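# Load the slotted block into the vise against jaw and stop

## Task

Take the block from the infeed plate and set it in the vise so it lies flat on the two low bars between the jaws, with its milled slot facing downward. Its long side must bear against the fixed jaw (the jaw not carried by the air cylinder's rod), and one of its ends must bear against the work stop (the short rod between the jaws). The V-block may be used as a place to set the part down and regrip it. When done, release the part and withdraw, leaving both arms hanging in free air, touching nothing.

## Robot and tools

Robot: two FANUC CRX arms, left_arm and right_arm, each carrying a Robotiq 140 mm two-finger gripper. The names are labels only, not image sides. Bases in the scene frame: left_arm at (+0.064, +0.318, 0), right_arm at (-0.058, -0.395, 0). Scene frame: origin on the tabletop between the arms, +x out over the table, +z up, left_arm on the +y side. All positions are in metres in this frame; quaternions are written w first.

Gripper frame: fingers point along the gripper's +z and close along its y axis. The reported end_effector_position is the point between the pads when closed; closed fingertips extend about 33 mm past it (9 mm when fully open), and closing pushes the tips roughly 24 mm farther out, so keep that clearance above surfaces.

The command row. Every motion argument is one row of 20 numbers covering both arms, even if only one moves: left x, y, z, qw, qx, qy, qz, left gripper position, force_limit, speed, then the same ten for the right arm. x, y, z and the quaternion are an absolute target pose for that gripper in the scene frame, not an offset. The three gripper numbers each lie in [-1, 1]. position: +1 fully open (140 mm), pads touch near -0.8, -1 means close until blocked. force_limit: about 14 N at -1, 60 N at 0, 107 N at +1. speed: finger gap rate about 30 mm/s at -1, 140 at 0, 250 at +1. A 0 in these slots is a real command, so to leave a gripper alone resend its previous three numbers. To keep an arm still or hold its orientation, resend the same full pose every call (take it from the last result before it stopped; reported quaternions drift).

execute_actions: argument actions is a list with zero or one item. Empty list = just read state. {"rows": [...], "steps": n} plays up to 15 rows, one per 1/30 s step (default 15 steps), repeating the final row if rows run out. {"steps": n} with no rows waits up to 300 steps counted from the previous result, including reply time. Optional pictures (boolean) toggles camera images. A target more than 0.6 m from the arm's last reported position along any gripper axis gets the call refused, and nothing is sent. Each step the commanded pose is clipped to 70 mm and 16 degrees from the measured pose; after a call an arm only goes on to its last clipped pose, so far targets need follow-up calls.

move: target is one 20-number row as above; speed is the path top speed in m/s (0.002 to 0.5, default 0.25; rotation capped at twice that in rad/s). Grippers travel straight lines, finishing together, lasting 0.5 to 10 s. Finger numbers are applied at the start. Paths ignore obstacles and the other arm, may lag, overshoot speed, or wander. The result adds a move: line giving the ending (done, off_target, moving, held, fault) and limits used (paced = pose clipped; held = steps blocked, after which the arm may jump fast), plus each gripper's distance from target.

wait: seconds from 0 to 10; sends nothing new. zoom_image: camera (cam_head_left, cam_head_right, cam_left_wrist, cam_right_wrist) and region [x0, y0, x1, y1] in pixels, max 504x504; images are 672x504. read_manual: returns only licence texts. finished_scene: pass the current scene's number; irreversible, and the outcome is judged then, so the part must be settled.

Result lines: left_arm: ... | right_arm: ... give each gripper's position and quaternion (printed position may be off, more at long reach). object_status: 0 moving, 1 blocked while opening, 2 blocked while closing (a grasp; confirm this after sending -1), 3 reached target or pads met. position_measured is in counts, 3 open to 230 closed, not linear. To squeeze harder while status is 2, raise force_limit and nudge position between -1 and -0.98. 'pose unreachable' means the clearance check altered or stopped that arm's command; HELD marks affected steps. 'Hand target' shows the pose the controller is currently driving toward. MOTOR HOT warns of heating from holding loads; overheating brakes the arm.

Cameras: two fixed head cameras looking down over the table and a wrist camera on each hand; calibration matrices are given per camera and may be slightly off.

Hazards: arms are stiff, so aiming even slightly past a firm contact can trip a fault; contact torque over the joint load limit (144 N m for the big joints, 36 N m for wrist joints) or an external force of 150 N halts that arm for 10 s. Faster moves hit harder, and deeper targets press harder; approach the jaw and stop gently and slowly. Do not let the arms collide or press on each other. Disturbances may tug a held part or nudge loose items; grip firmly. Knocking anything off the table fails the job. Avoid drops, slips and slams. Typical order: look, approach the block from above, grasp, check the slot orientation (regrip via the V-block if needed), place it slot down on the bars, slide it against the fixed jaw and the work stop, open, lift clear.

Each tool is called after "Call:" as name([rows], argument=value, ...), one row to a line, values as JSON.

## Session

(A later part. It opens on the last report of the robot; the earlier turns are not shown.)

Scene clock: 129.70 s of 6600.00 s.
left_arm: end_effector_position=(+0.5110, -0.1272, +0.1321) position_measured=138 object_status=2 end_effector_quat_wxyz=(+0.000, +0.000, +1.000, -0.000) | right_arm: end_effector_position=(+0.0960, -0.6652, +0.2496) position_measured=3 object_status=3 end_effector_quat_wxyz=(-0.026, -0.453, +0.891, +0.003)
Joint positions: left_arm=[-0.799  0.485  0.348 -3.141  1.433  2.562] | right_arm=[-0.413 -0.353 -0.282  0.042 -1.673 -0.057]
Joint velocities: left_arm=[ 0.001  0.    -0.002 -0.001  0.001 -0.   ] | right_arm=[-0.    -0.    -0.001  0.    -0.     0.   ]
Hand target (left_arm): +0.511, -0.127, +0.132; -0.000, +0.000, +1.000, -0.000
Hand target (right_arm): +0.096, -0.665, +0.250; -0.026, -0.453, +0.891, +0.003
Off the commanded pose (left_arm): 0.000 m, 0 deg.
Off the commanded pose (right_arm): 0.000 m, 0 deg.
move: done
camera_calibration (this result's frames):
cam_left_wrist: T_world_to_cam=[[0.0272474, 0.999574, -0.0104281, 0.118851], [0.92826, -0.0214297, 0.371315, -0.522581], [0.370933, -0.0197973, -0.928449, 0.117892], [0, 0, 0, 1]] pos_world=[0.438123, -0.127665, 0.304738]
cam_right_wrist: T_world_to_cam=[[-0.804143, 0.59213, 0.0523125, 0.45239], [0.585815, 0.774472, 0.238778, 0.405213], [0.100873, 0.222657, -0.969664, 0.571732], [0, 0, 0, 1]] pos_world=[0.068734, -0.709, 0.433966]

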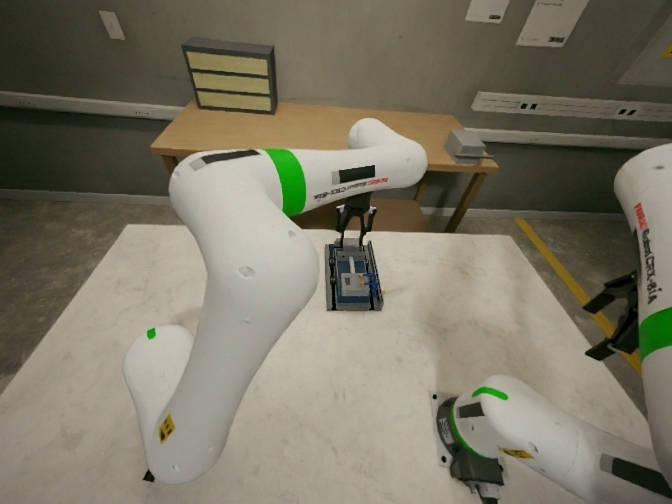

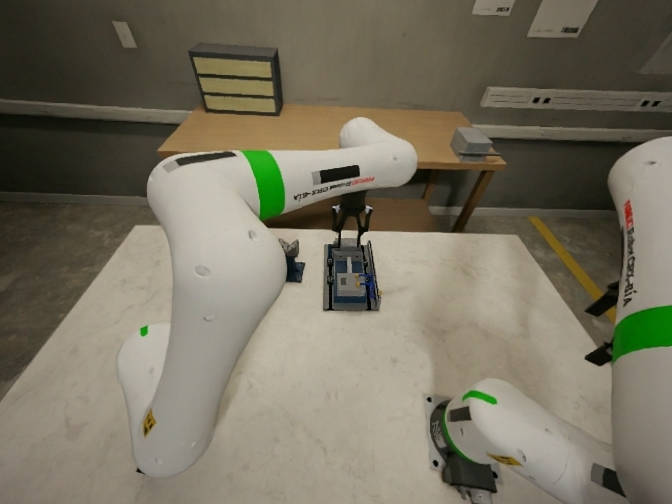

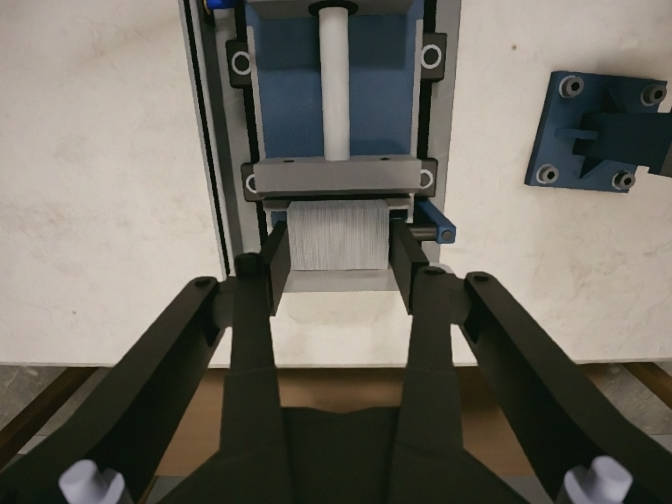

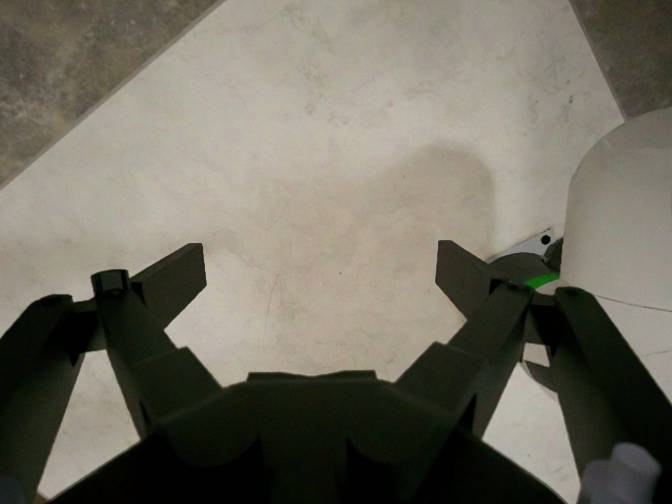

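Call:
move(target=[0.511,-0.127,0.132,0,0,1,0,0.2,-1,0,0.096,-0.6652,0.2496,-0.026,-0.453,0.891,0.003,1,0,0])

Call:
move(target=[0.511,-0.127,0.155,0,0,1,0,0.2,-1,0,0.096,-0.6652,0.2496,-0.026,-0.453,0.891,0.003,1,0,0])

Call:
move(target=[0.522,-0.13,0.155,0,0.707,0.707,0,0.2,-1,0,0.096,-0.6652,0.2496,-0.026,-0.453,0.891,0.003,1,0,0], speed=0.5)

Call:
move(target=[0.522,-0.13,0.133,0,0.707,0.707,0,0.2,-1,0,0.096,-0.6652,0.2496,-0.026,-0.453,0.891,0.003,1,0,0], speed=0.05)

Call:
move(target=[0.522,-0.13,0.133,0,0.707,0.707,0,-1,-1,-1,0.096,-0.6652,0.2496,-0.026,-0.453,0.891,0.003,1,0,0])

Call:
move(target=[0.522,-0.13,0.133,0,0.707,0.707,0,0.2,-1,0,0.096,-0.6652,0.2496,-0.026,-0.453,0.891,0.003,1,0,0])

Call:
move(target=[0.522,-0.15,0.22,0,0.707,0.707,0,1,-1,0,0.096,-0.6652,0.2496,-0.026,-0.453,0.891,0.003,1,0,0])

Call:
zoom_image(camera="cam_left_wrist", region=[220,80,460,280])

Scene clock: 138.63 s of 6600.00 s.
left_arm: end_effector_position=(+0.5110, -0.1270, +0.1320) position_measured=104 object_status=3 end_effector_quat_wxyz=(-0.000, +0.000, +1.000, +0.000) | right_arm: end_effector_position=(+0.0960, -0.6652, +0.2496) position_measured=3 object_status=3 end_effector_quat_wxyz=(-0.026, -0.453, +0.891, +0.003)
Joint positions: left_arm=[-0.799  0.485  0.348 -3.142  1.433  2.562] | right_arm=[-0.413 -0.353 -0.282  0.042 -1.673 -0.057]
Joint velocities: left_arm=[ 0.     0.    -0.001  0.     0.     0.   ] | right_arm=[-0.    -0.    -0.     0.001 -0.    -0.   ]
Hand target (left_arm): +0.511, -0.127, +0.132; +0.000, +0.000, +1.000, +0.000
Hand target (right_arm): +0.096, -0.665, +0.250; -0.026, -0.453, +0.891, +0.003
Off the commanded pose (left_arm): 0.000 m, 0 deg.
Off the commanded pose (right_arm): 0.000 m, 0 deg.
After step 90, 5.23 s passed at rest.
move: done
camera_calibration (this result's frames):
cam_left_wrist: T_world_to_cam=[[0.0271793, 0.999581, -0.00994772, 0.118622], [0.928326, -0.0215482, 0.371143, -0.522544], [0.370773, -0.0193221, -0.928522, 0.117941], [0, 0, 0, 1]] pos_world=[0.438138, -0.127553, 0.30463]
cam_right_wrist: T_world_to_cam=[[-0.804143, 0.59213, 0.0523123, 0.45239], [0.585815, 0.774472, 0.238778, 0.405213], [0.100873, 0.222657, -0.969664, 0.571732], [0, 0, 0, 1]] pos_world=[0.068734, -0.709, 0.433966]

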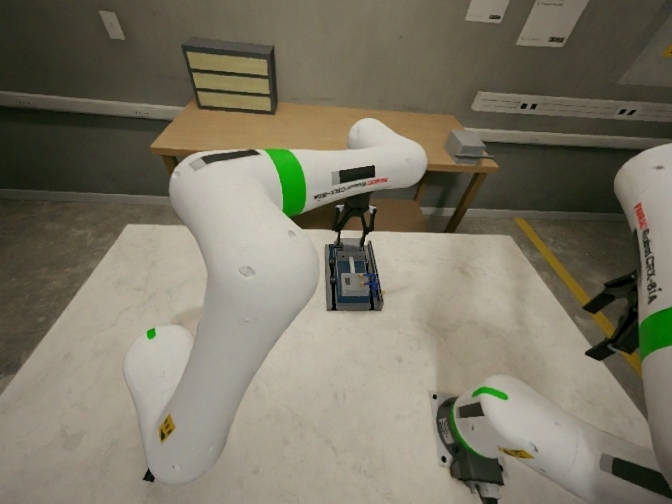

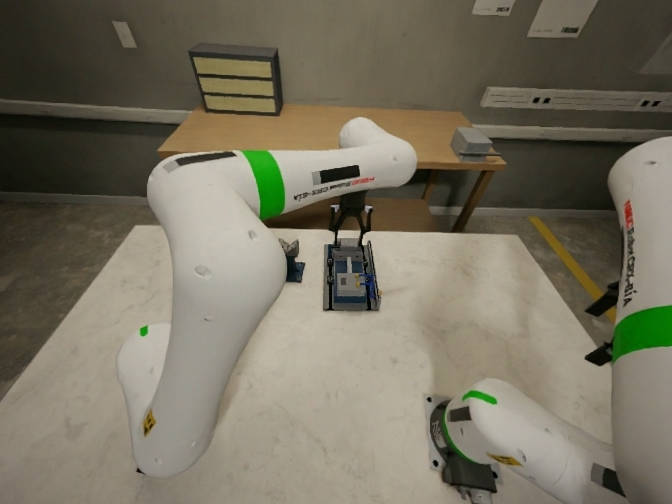

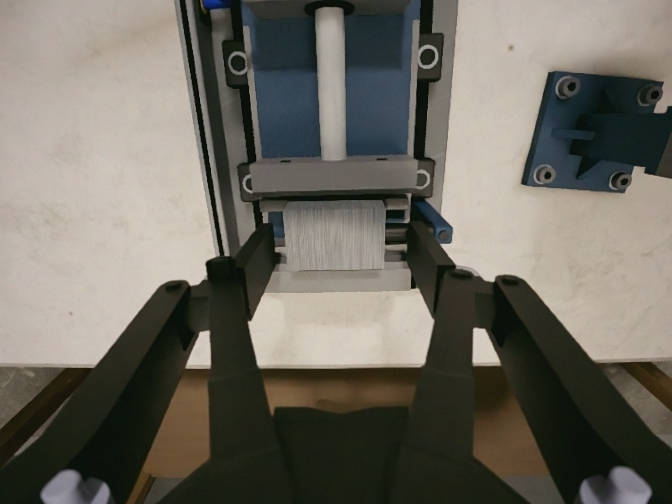

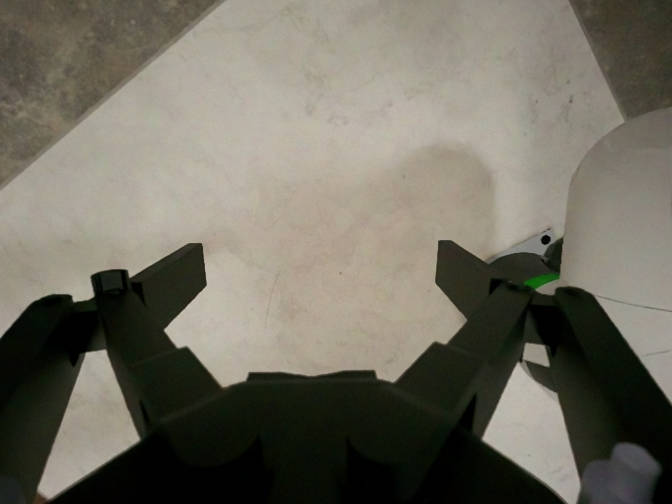

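Scene clock: 139.33 s of 6600.00 s.
left_arm: end_effector_position=(+0.5110, -0.1270, +0.1550) position_measured=104 object_status=3 end_effector_quat_wxyz=(+0.000, +0.000, +1.000, -0.000) | right_arm: end_effector_position=(+0.0960, -0.6652, +0.2496) position_measured=3 object_status=3 end_effector_quat_wxyz=(-0.026, -0.453, +0.891, +0.003)
Joint positions: left_arm=[-0.799  0.479  0.392 -3.142  1.484  2.562] | right_arm=[-0.413 -0.353 -0.282  0.042 -1.673 -0.057]
Joint velocities: left_arm=[ 0.     0.     0.001 -0.     0.001  0.   ] | right_arm=[-0.     0.     0.001  0.    -0.001 -0.   ]
Hand target (left_arm): +0.511, -0.127, +0.155; +0.000, -0.000, +1.000, +0.000
Hand target (right_arm): +0.096, -0.665, +0.250; -0.026, -0.453, +0.891, +0.003
Off the commanded pose (left_arm): 0.000 m, 0 deg.
Off the commanded pose (right_arm): 0.000 m, 0 deg.
move: done
camera_calibration (this result's frames):
cam_left_wrist: T_world_to_cam=[[0.0272182, 0.99958, -0.00998387, 0.118872], [0.928316, -0.0215705, 0.371167, -0.531082], [0.370796, -0.0193707, -0.928512, 0.13929], [0, 0, 0, 1]] pos_world=[0.438128, -0.127579, 0.32764]
cam_right_wrist: T_world_to_cam=[[-0.804143, 0.59213, 0.0523125, 0.45239], [0.585815, 0.774472, 0.238778, 0.405213], [0.100873, 0.222657, -0.969664, 0.571732], [0, 0, 0, 1]] pos_world=[0.068734, -0.709, 0.433966]

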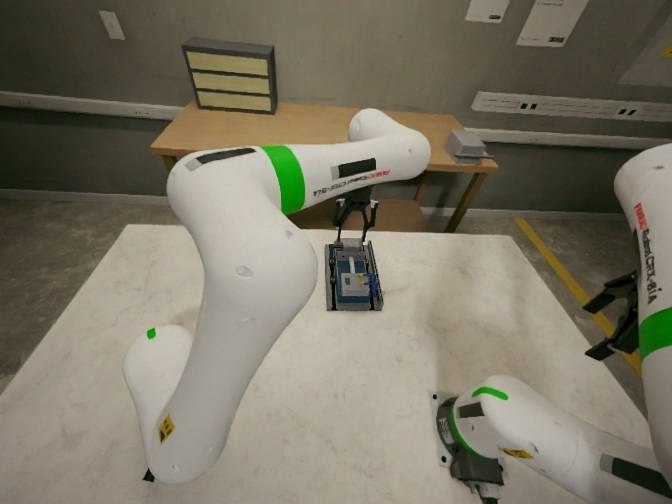

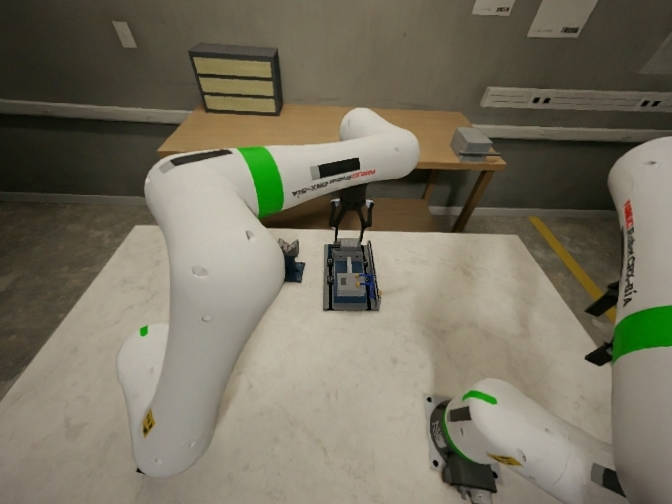

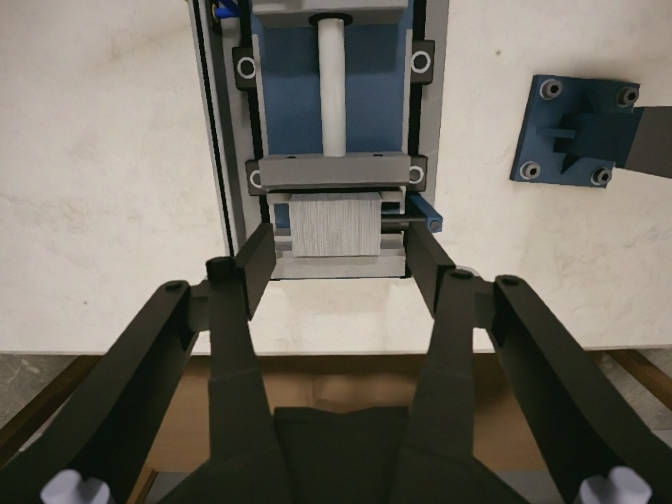

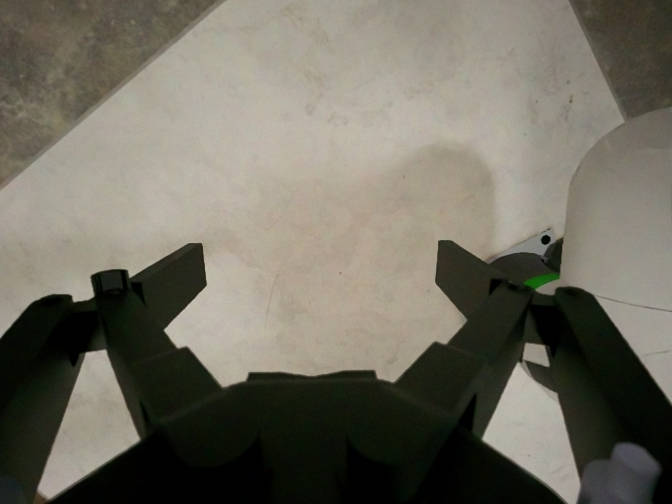

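Scene clock: 141.43 s of 6600.00 s.
left_arm: end_effector_position=(+0.5220, -0.1300, +0.1550) position_measured=104 object_status=3 end_effector_quat_wxyz=(-0.000, +0.707, +0.707, -0.000) | right_arm: end_effector_position=(+0.0960, -0.6652, +0.2496) position_measured=3 object_status=3 end_effector_quat_wxyz=(-0.026, -0.453, +0.891, +0.003)
Joint positions: left_arm=[-0.786  0.506  0.431 -3.142  1.496  0.979] | right_arm=[-0.413 -0.353 -0.282  0.042 -1.673 -0.057]
Joint velocities: left_arm=[ 0.001  0.001  0.     0.     0.003 -0.001] | right_arm=[ 0.    -0.    -0.001 -0.001  0.    -0.   ]
Hand target (left_arm): +0.522, -0.130, +0.155; -0.000, +0.707, +0.707, -0.000
Hand target (right_arm): +0.096, -0.665, +0.250; -0.026, -0.453, +0.891, +0.003
Off the commanded pose (left_arm): 0.000 m, 0 deg.
Off the commanded pose (right_arm): 0.000 m, 0 deg.
move: done
camera_calibration (this result's frames):
cam_left_wrist: T_world_to_cam=[[0.999582, -0.0271442, -0.0100009, -0.519487], [-0.0214954, -0.928318, 0.371166, -0.163469], [-0.019359, -0.370796, -0.928513, 0.293131], [0, 0, 0, 1]] pos_world=[0.52143, -0.0571609, 0.327655]
cam_right_wrist: T_world_to_cam=[[-0.804143, 0.59213, 0.0523127, 0.45239], [0.585815, 0.774472, 0.238778, 0.405213], [0.100873, 0.222657, -0.969664, 0.571732], [0, 0, 0, 1]] pos_world=[0.068734, -0.709, 0.433966]

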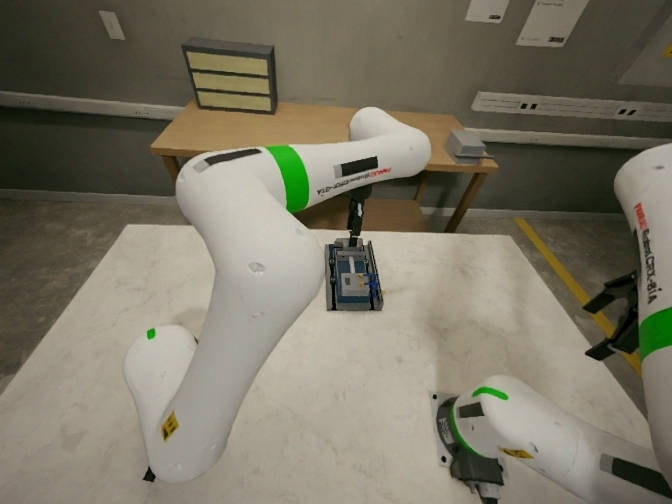

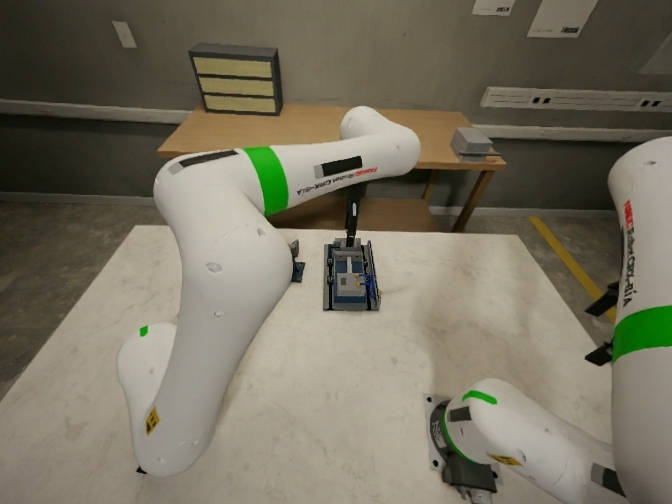

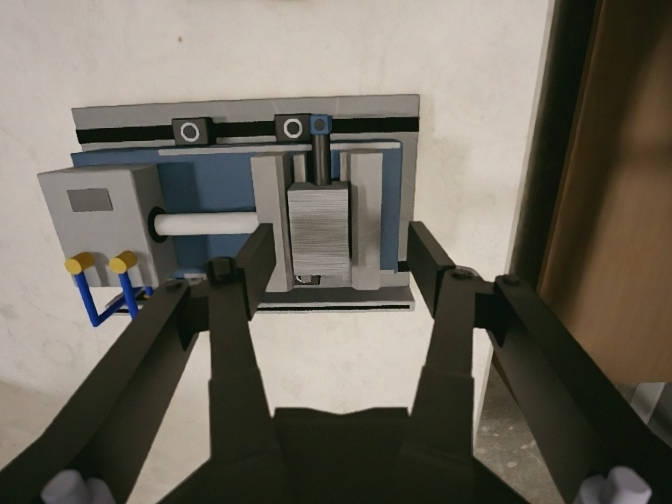

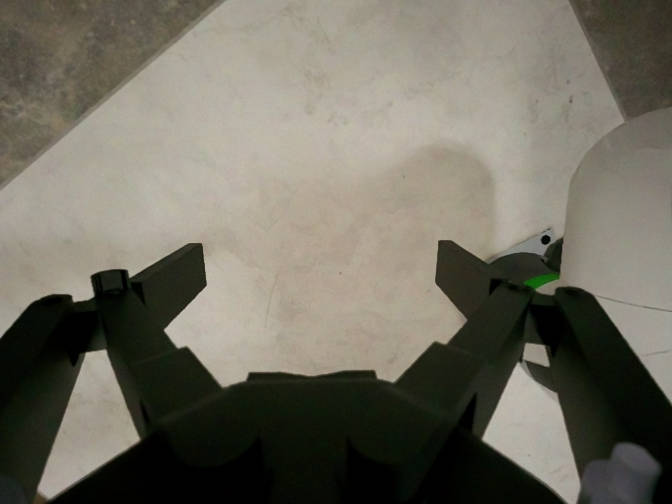

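Scene clock: 142.17 s of 6600.00 s.
left_arm: end_effector_position=(+0.5220, -0.1300, +0.1330) position_measured=104 object_status=3 end_effector_quat_wxyz=(-0.000, +0.707, +0.707, -0.000) | right_arm: end_effector_position=(+0.0960, -0.6652, +0.2496) position_measured=3 object_status=3 end_effector_quat_wxyz=(-0.026, -0.453, +0.891, +0.003)
Joint positions: left_arm=[-0.786  0.511  0.388 -3.142  1.447  0.979] | right_arm=[-0.413 -0.353 -0.282  0.042 -1.673 -0.057]
Joint velocities: left_arm=[ 0.    -0.     0.001  0.     0.     0.   ] | right_arm=[-0.    -0.     0.    -0.001 -0.001  0.   ]
Hand target (left_arm): +0.522, -0.130, +0.133; -0.000, +0.707, +0.707, -0.000
Hand target (right_arm): +0.096, -0.665, +0.250; -0.026, -0.453, +0.891, +0.003
Off the commanded pose (left_arm): 0.000 m, 0 deg.
Off the commanded pose (right_arm): 0.000 m, 0 deg.
move: done
camera_calibration (this result's frames):
cam_left_wrist: T_world_to_cam=[[0.999579, -0.0272333, -0.0100256, -0.519709], [-0.0215687, -0.92831, 0.37118, -0.155228], [-0.0194153, -0.370807, -0.928507, 0.272721], [0, 0, 0, 1]] pos_world=[0.521437, -0.0571258, 0.305631]
cam_right_wrist: T_world_to_cam=[[-0.804143, 0.59213, 0.0523122, 0.45239], [0.585815, 0.774472, 0.238778, 0.405213], [0.100873, 0.222657, -0.969664, 0.571732], [0, 0, 0, 1]] pos_world=[0.068734, -0.709, 0.433967]

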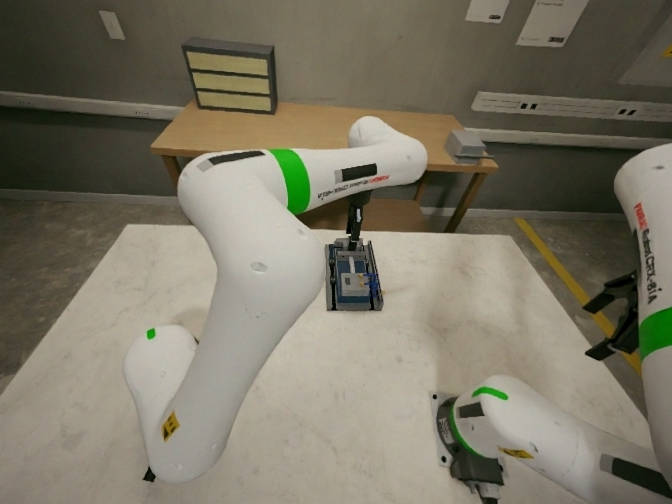

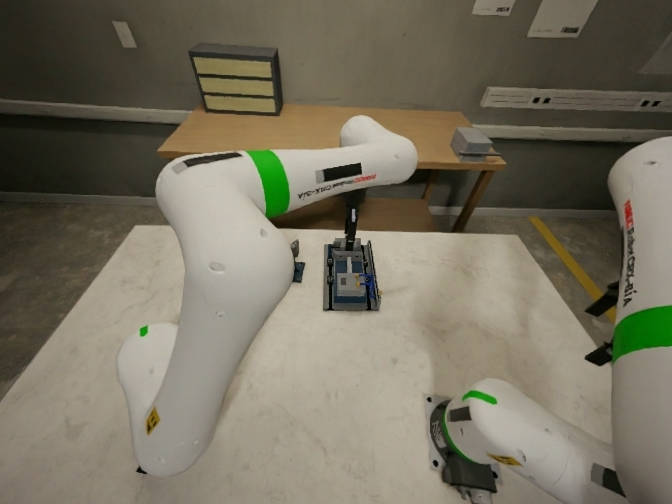

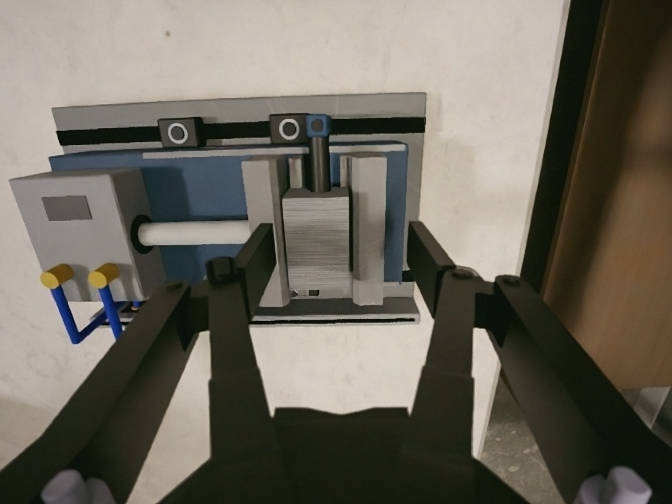

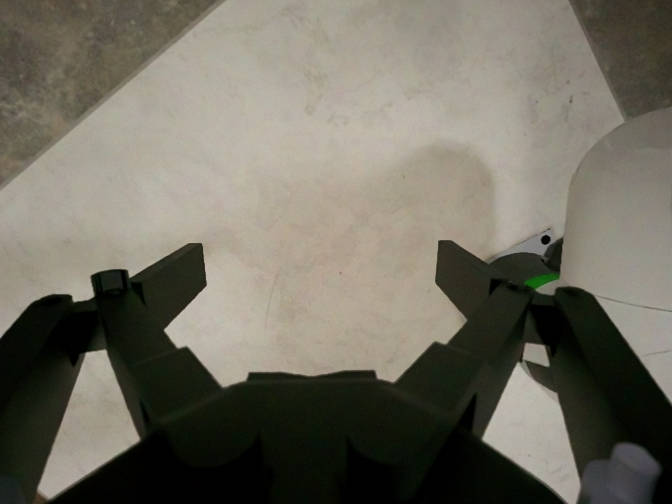

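Scene clock: 143.13 s of 6600.00 s.
left_arm: end_effector_position=(+0.5219, -0.1300, +0.1330) position_measured=140 object_status=0 end_effector_quat_wxyz=(-0.000, +0.707, +0.707, -0.000) | right_arm: end_effector_position=(+0.0960, -0.6652, +0.2496) position_measured=3 object_status=3 end_effector_quat_wxyz=(-0.026, -0.453, +0.891, +0.003)
Joint positions: left_arm=[-0.786  0.511  0.388 -3.141  1.447  0.979] | right_arm=[-0.413 -0.353 -0.282  0.042 -1.673 -0.057]
Joint velocities: left_arm=[ 0.    -0.    -0.002 -0.002  0.     0.   ] | right_arm=[0.    0.    0.    0.001 0.    0.   ]
Hand target (left_arm): +0.522, -0.130, +0.133; +0.000, +0.707, +0.707, -0.000
Hand target (right_arm): +0.096, -0.665, +0.250; -0.026, -0.453, +0.891, +0.003
Off the commanded pose (left_arm): 0.000 m, 0 deg.
Off the commanded pose (right_arm): 0.000 m, 0 deg.
move: done
camera_calibration (this result's frames):
cam_left_wrist: T_world_to_cam=[[0.999578, -0.0272211, -0.010112, -0.519666], [-0.0215242, -0.928291, 0.371232, -0.155267], [-0.0194922, -0.370857, -0.928485, 0.272725], [0, 0, 0, 1]] pos_world=[0.521421, -0.0571365, 0.305606]
cam_right_wrist: T_world_to_cam=[[-0.804143, 0.59213, 0.0523117, 0.45239], [0.585814, 0.774472, 0.238778, 0.405213], [0.100873, 0.222656, -0.969664, 0.571732], [0, 0, 0, 1]] pos_world=[0.0687339, -0.709, 0.433967]

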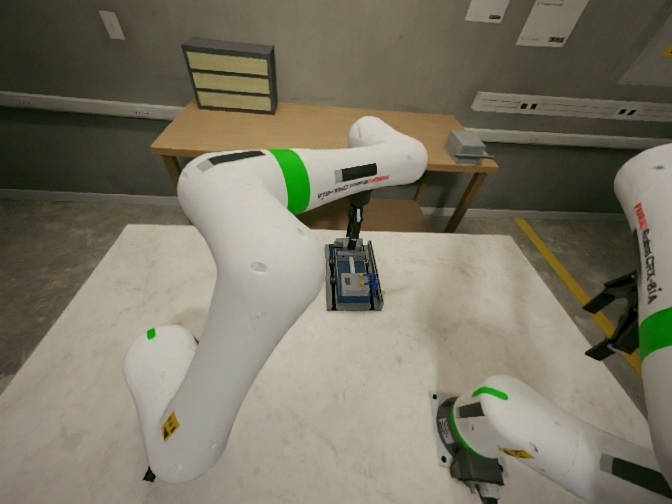

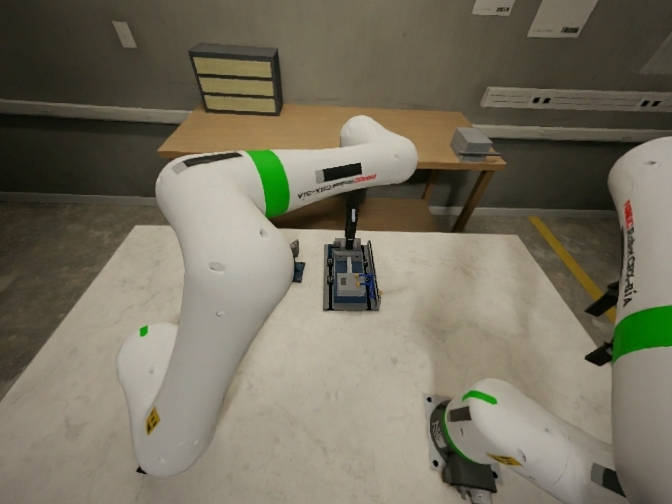

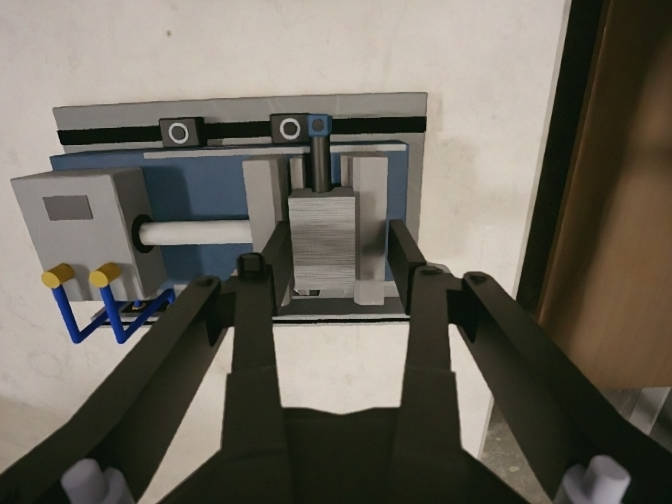

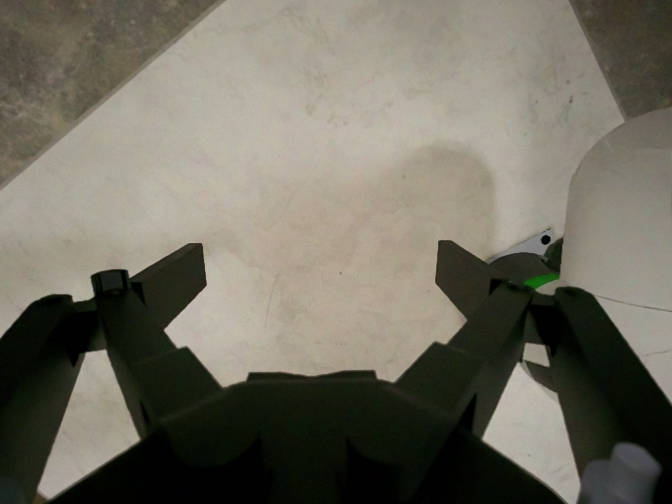

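Scene clock: 143.83 s of 6600.00 s.
left_arm: end_effector_position=(+0.5220, -0.1300, +0.1330) position_measured=104 object_status=3 end_effector_quat_wxyz=(-0.000, +0.707, +0.707, -0.000) | right_arm: end_effector_position=(+0.0960, -0.6652, +0.2496) position_measured=3 object_status=3 end_effector_quat_wxyz=(-0.026, -0.453, +0.891, +0.003)
Joint positions: left_arm=[-0.786  0.511  0.388 -3.142  1.447  0.979] | right_arm=[-0.413 -0.353 -0.282  0.042 -1.673 -0.057]
Joint velocities: left_arm=[-0.     0.    -0.001 -0.    -0.001 -0.001] | right_arm=[ 0.    -0.001 -0.001 -0.001 -0.001  0.001]
Hand target (left_arm): +0.522, -0.130, +0.133; +0.000, +0.707, +0.707, -0.000
Hand target (right_arm): +0.096, -0.665, +0.250; -0.026, -0.453, +0.891, +0.003
Off the commanded pose (left_arm): 0.000 m, 0 deg.
Off the commanded pose (right_arm): 0.000 m, 0 deg.
move: done
camera_calibration (this result's frames):
cam_left_wrist: T_world_to_cam=[[0.99958, -0.027176, -0.0100364, -0.51973], [-0.0215115, -0.92831, 0.371183, -0.155233], [-0.0194042, -0.370812, -0.928505, 0.272688], [0, 0, 0, 1]] pos_world=[0.521464, -0.057113, 0.305596]
cam_right_wrist: T_world_to_cam=[[-0.804143, 0.59213, 0.0523117, 0.45239], [0.585814, 0.774472, 0.238778, 0.405213], [0.100873, 0.222656, -0.969664, 0.571732], [0, 0, 0, 1]] pos_world=[0.0687339, -0.709, 0.433967]

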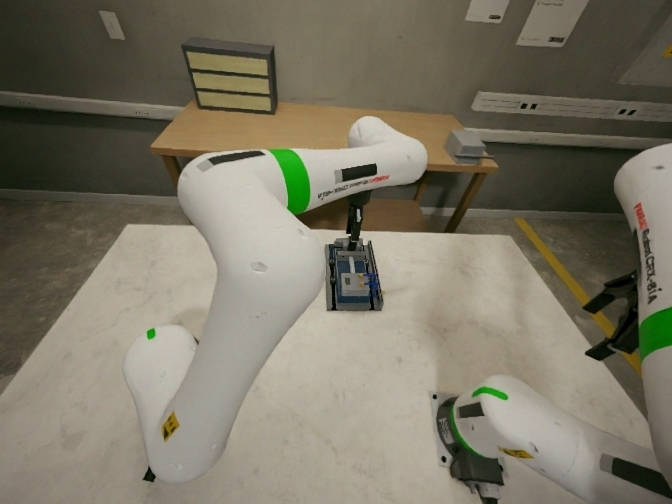

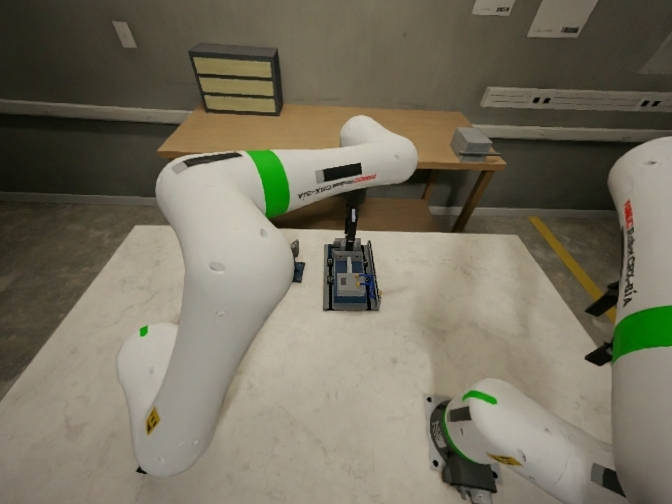

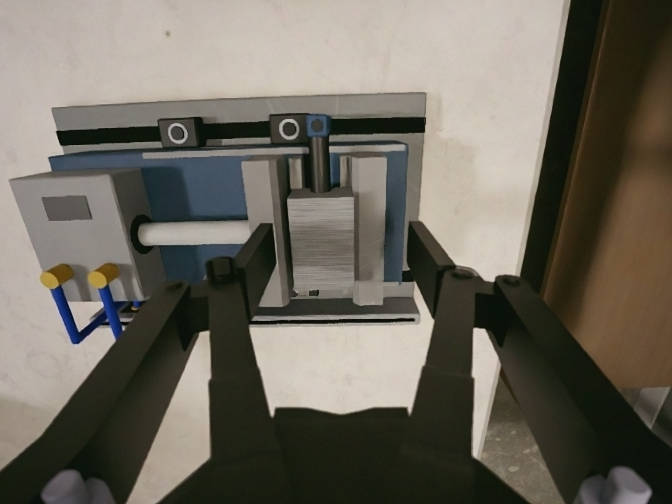

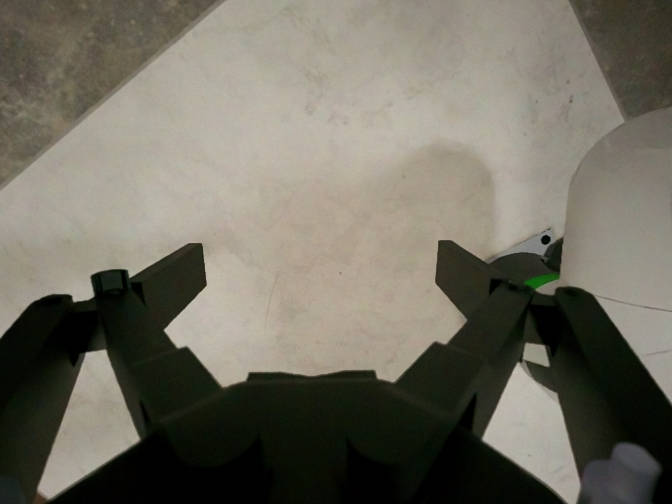

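Scene clock: 144.67 s of 6600.00 s.
left_arm: end_effector_position=(+0.5220, -0.1502, +0.2200) position_measured=3 object_status=3 end_effector_quat_wxyz=(+0.000, +0.707, +0.707, +0.000) | right_arm: end_effector_position=(+0.0960, -0.6652, +0.2496) position_measured=3 object_status=3 end_effector_quat_wxyz=(-0.026, -0.453, +0.891, +0.003)
Joint positions: left_arm=[-0.804  0.549  0.646 -3.142  1.668  0.997] | right_arm=[-0.413 -0.353 -0.282  0.042 -1.673 -0.057]
Joint velocities: left_arm=[-0.    -0.     0.     0.     0.002  0.   ] | right_arm=[-0.     0.001  0.001 -0.     0.    -0.   ]
Hand target (left_arm): +0.522, -0.150, +0.220; +0.000, +0.707, +0.707, +0.000
Hand target (right_arm): +0.096, -0.665, +0.250; -0.026, -0.453, +0.891, +0.003
Off the commanded pose (left_arm): 0.000 m, 0 deg.
Off the commanded pose (right_arm): 0.000 m, 0 deg.
move: done
camera_calibration (this result's frames):
cam_left_wrist: T_world_to_cam=[[0.999586, -0.0270091, -0.00990125, -0.519388], [-0.0214084, -0.928348, 0.371096, -0.206331], [-0.0192148, -0.37073, -0.928542, 0.345928], [0, 0, 0, 1]] pos_world=[0.521403, -0.0773288, 0.392635]
cam_right_wrist: T_world_to_cam=[[-0.804143, 0.59213, 0.0523122, 0.45239], [0.585815, 0.774472, 0.238778, 0.405213], [0.100873, 0.222657, -0.969664, 0.571732], [0, 0, 0, 1]] pos_world=[0.0687339, -0.709, 0.433967]

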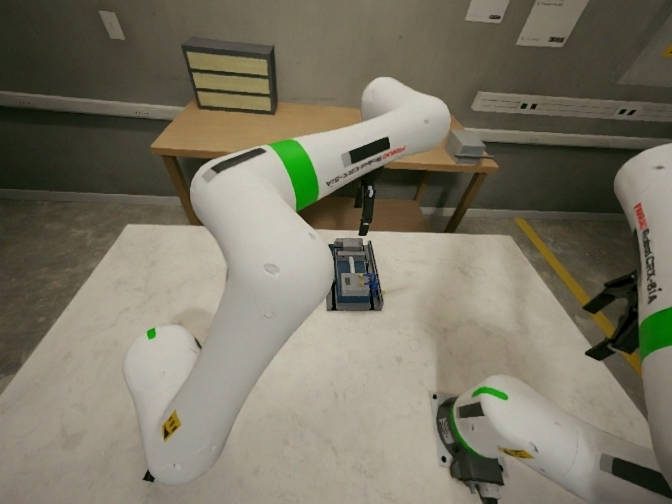

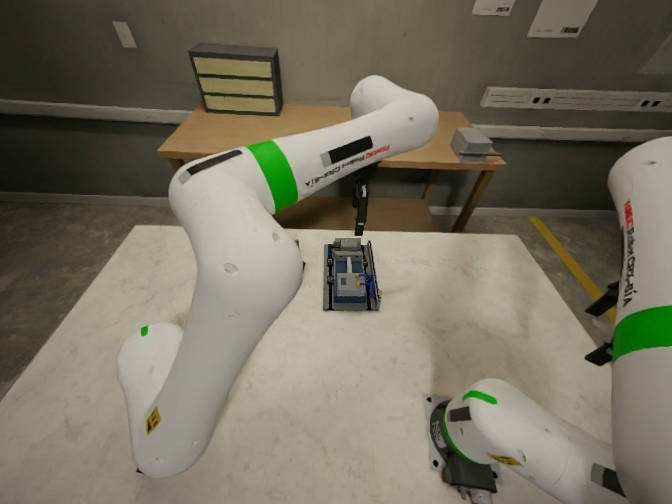

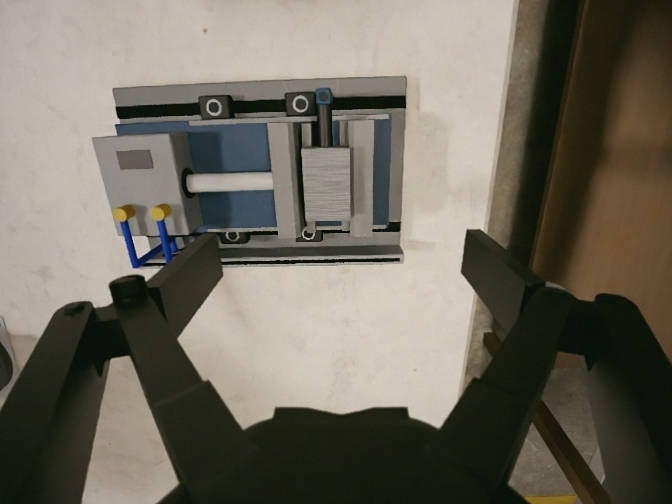

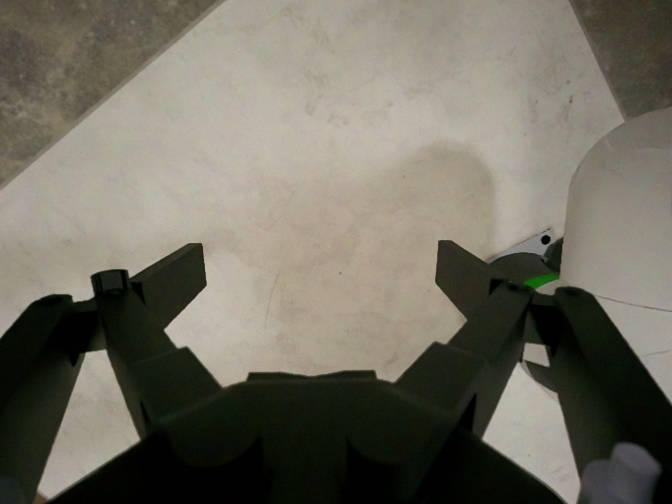

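Region (220, 80, 460, 280) of cam_left_wrist's 672x504 image, scaled by 2.100, with more detail than that image has.

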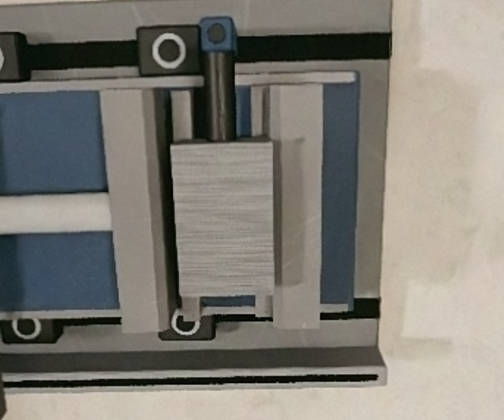

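Call:
finished_scene(scene=1)

The scene is finished: the task was done.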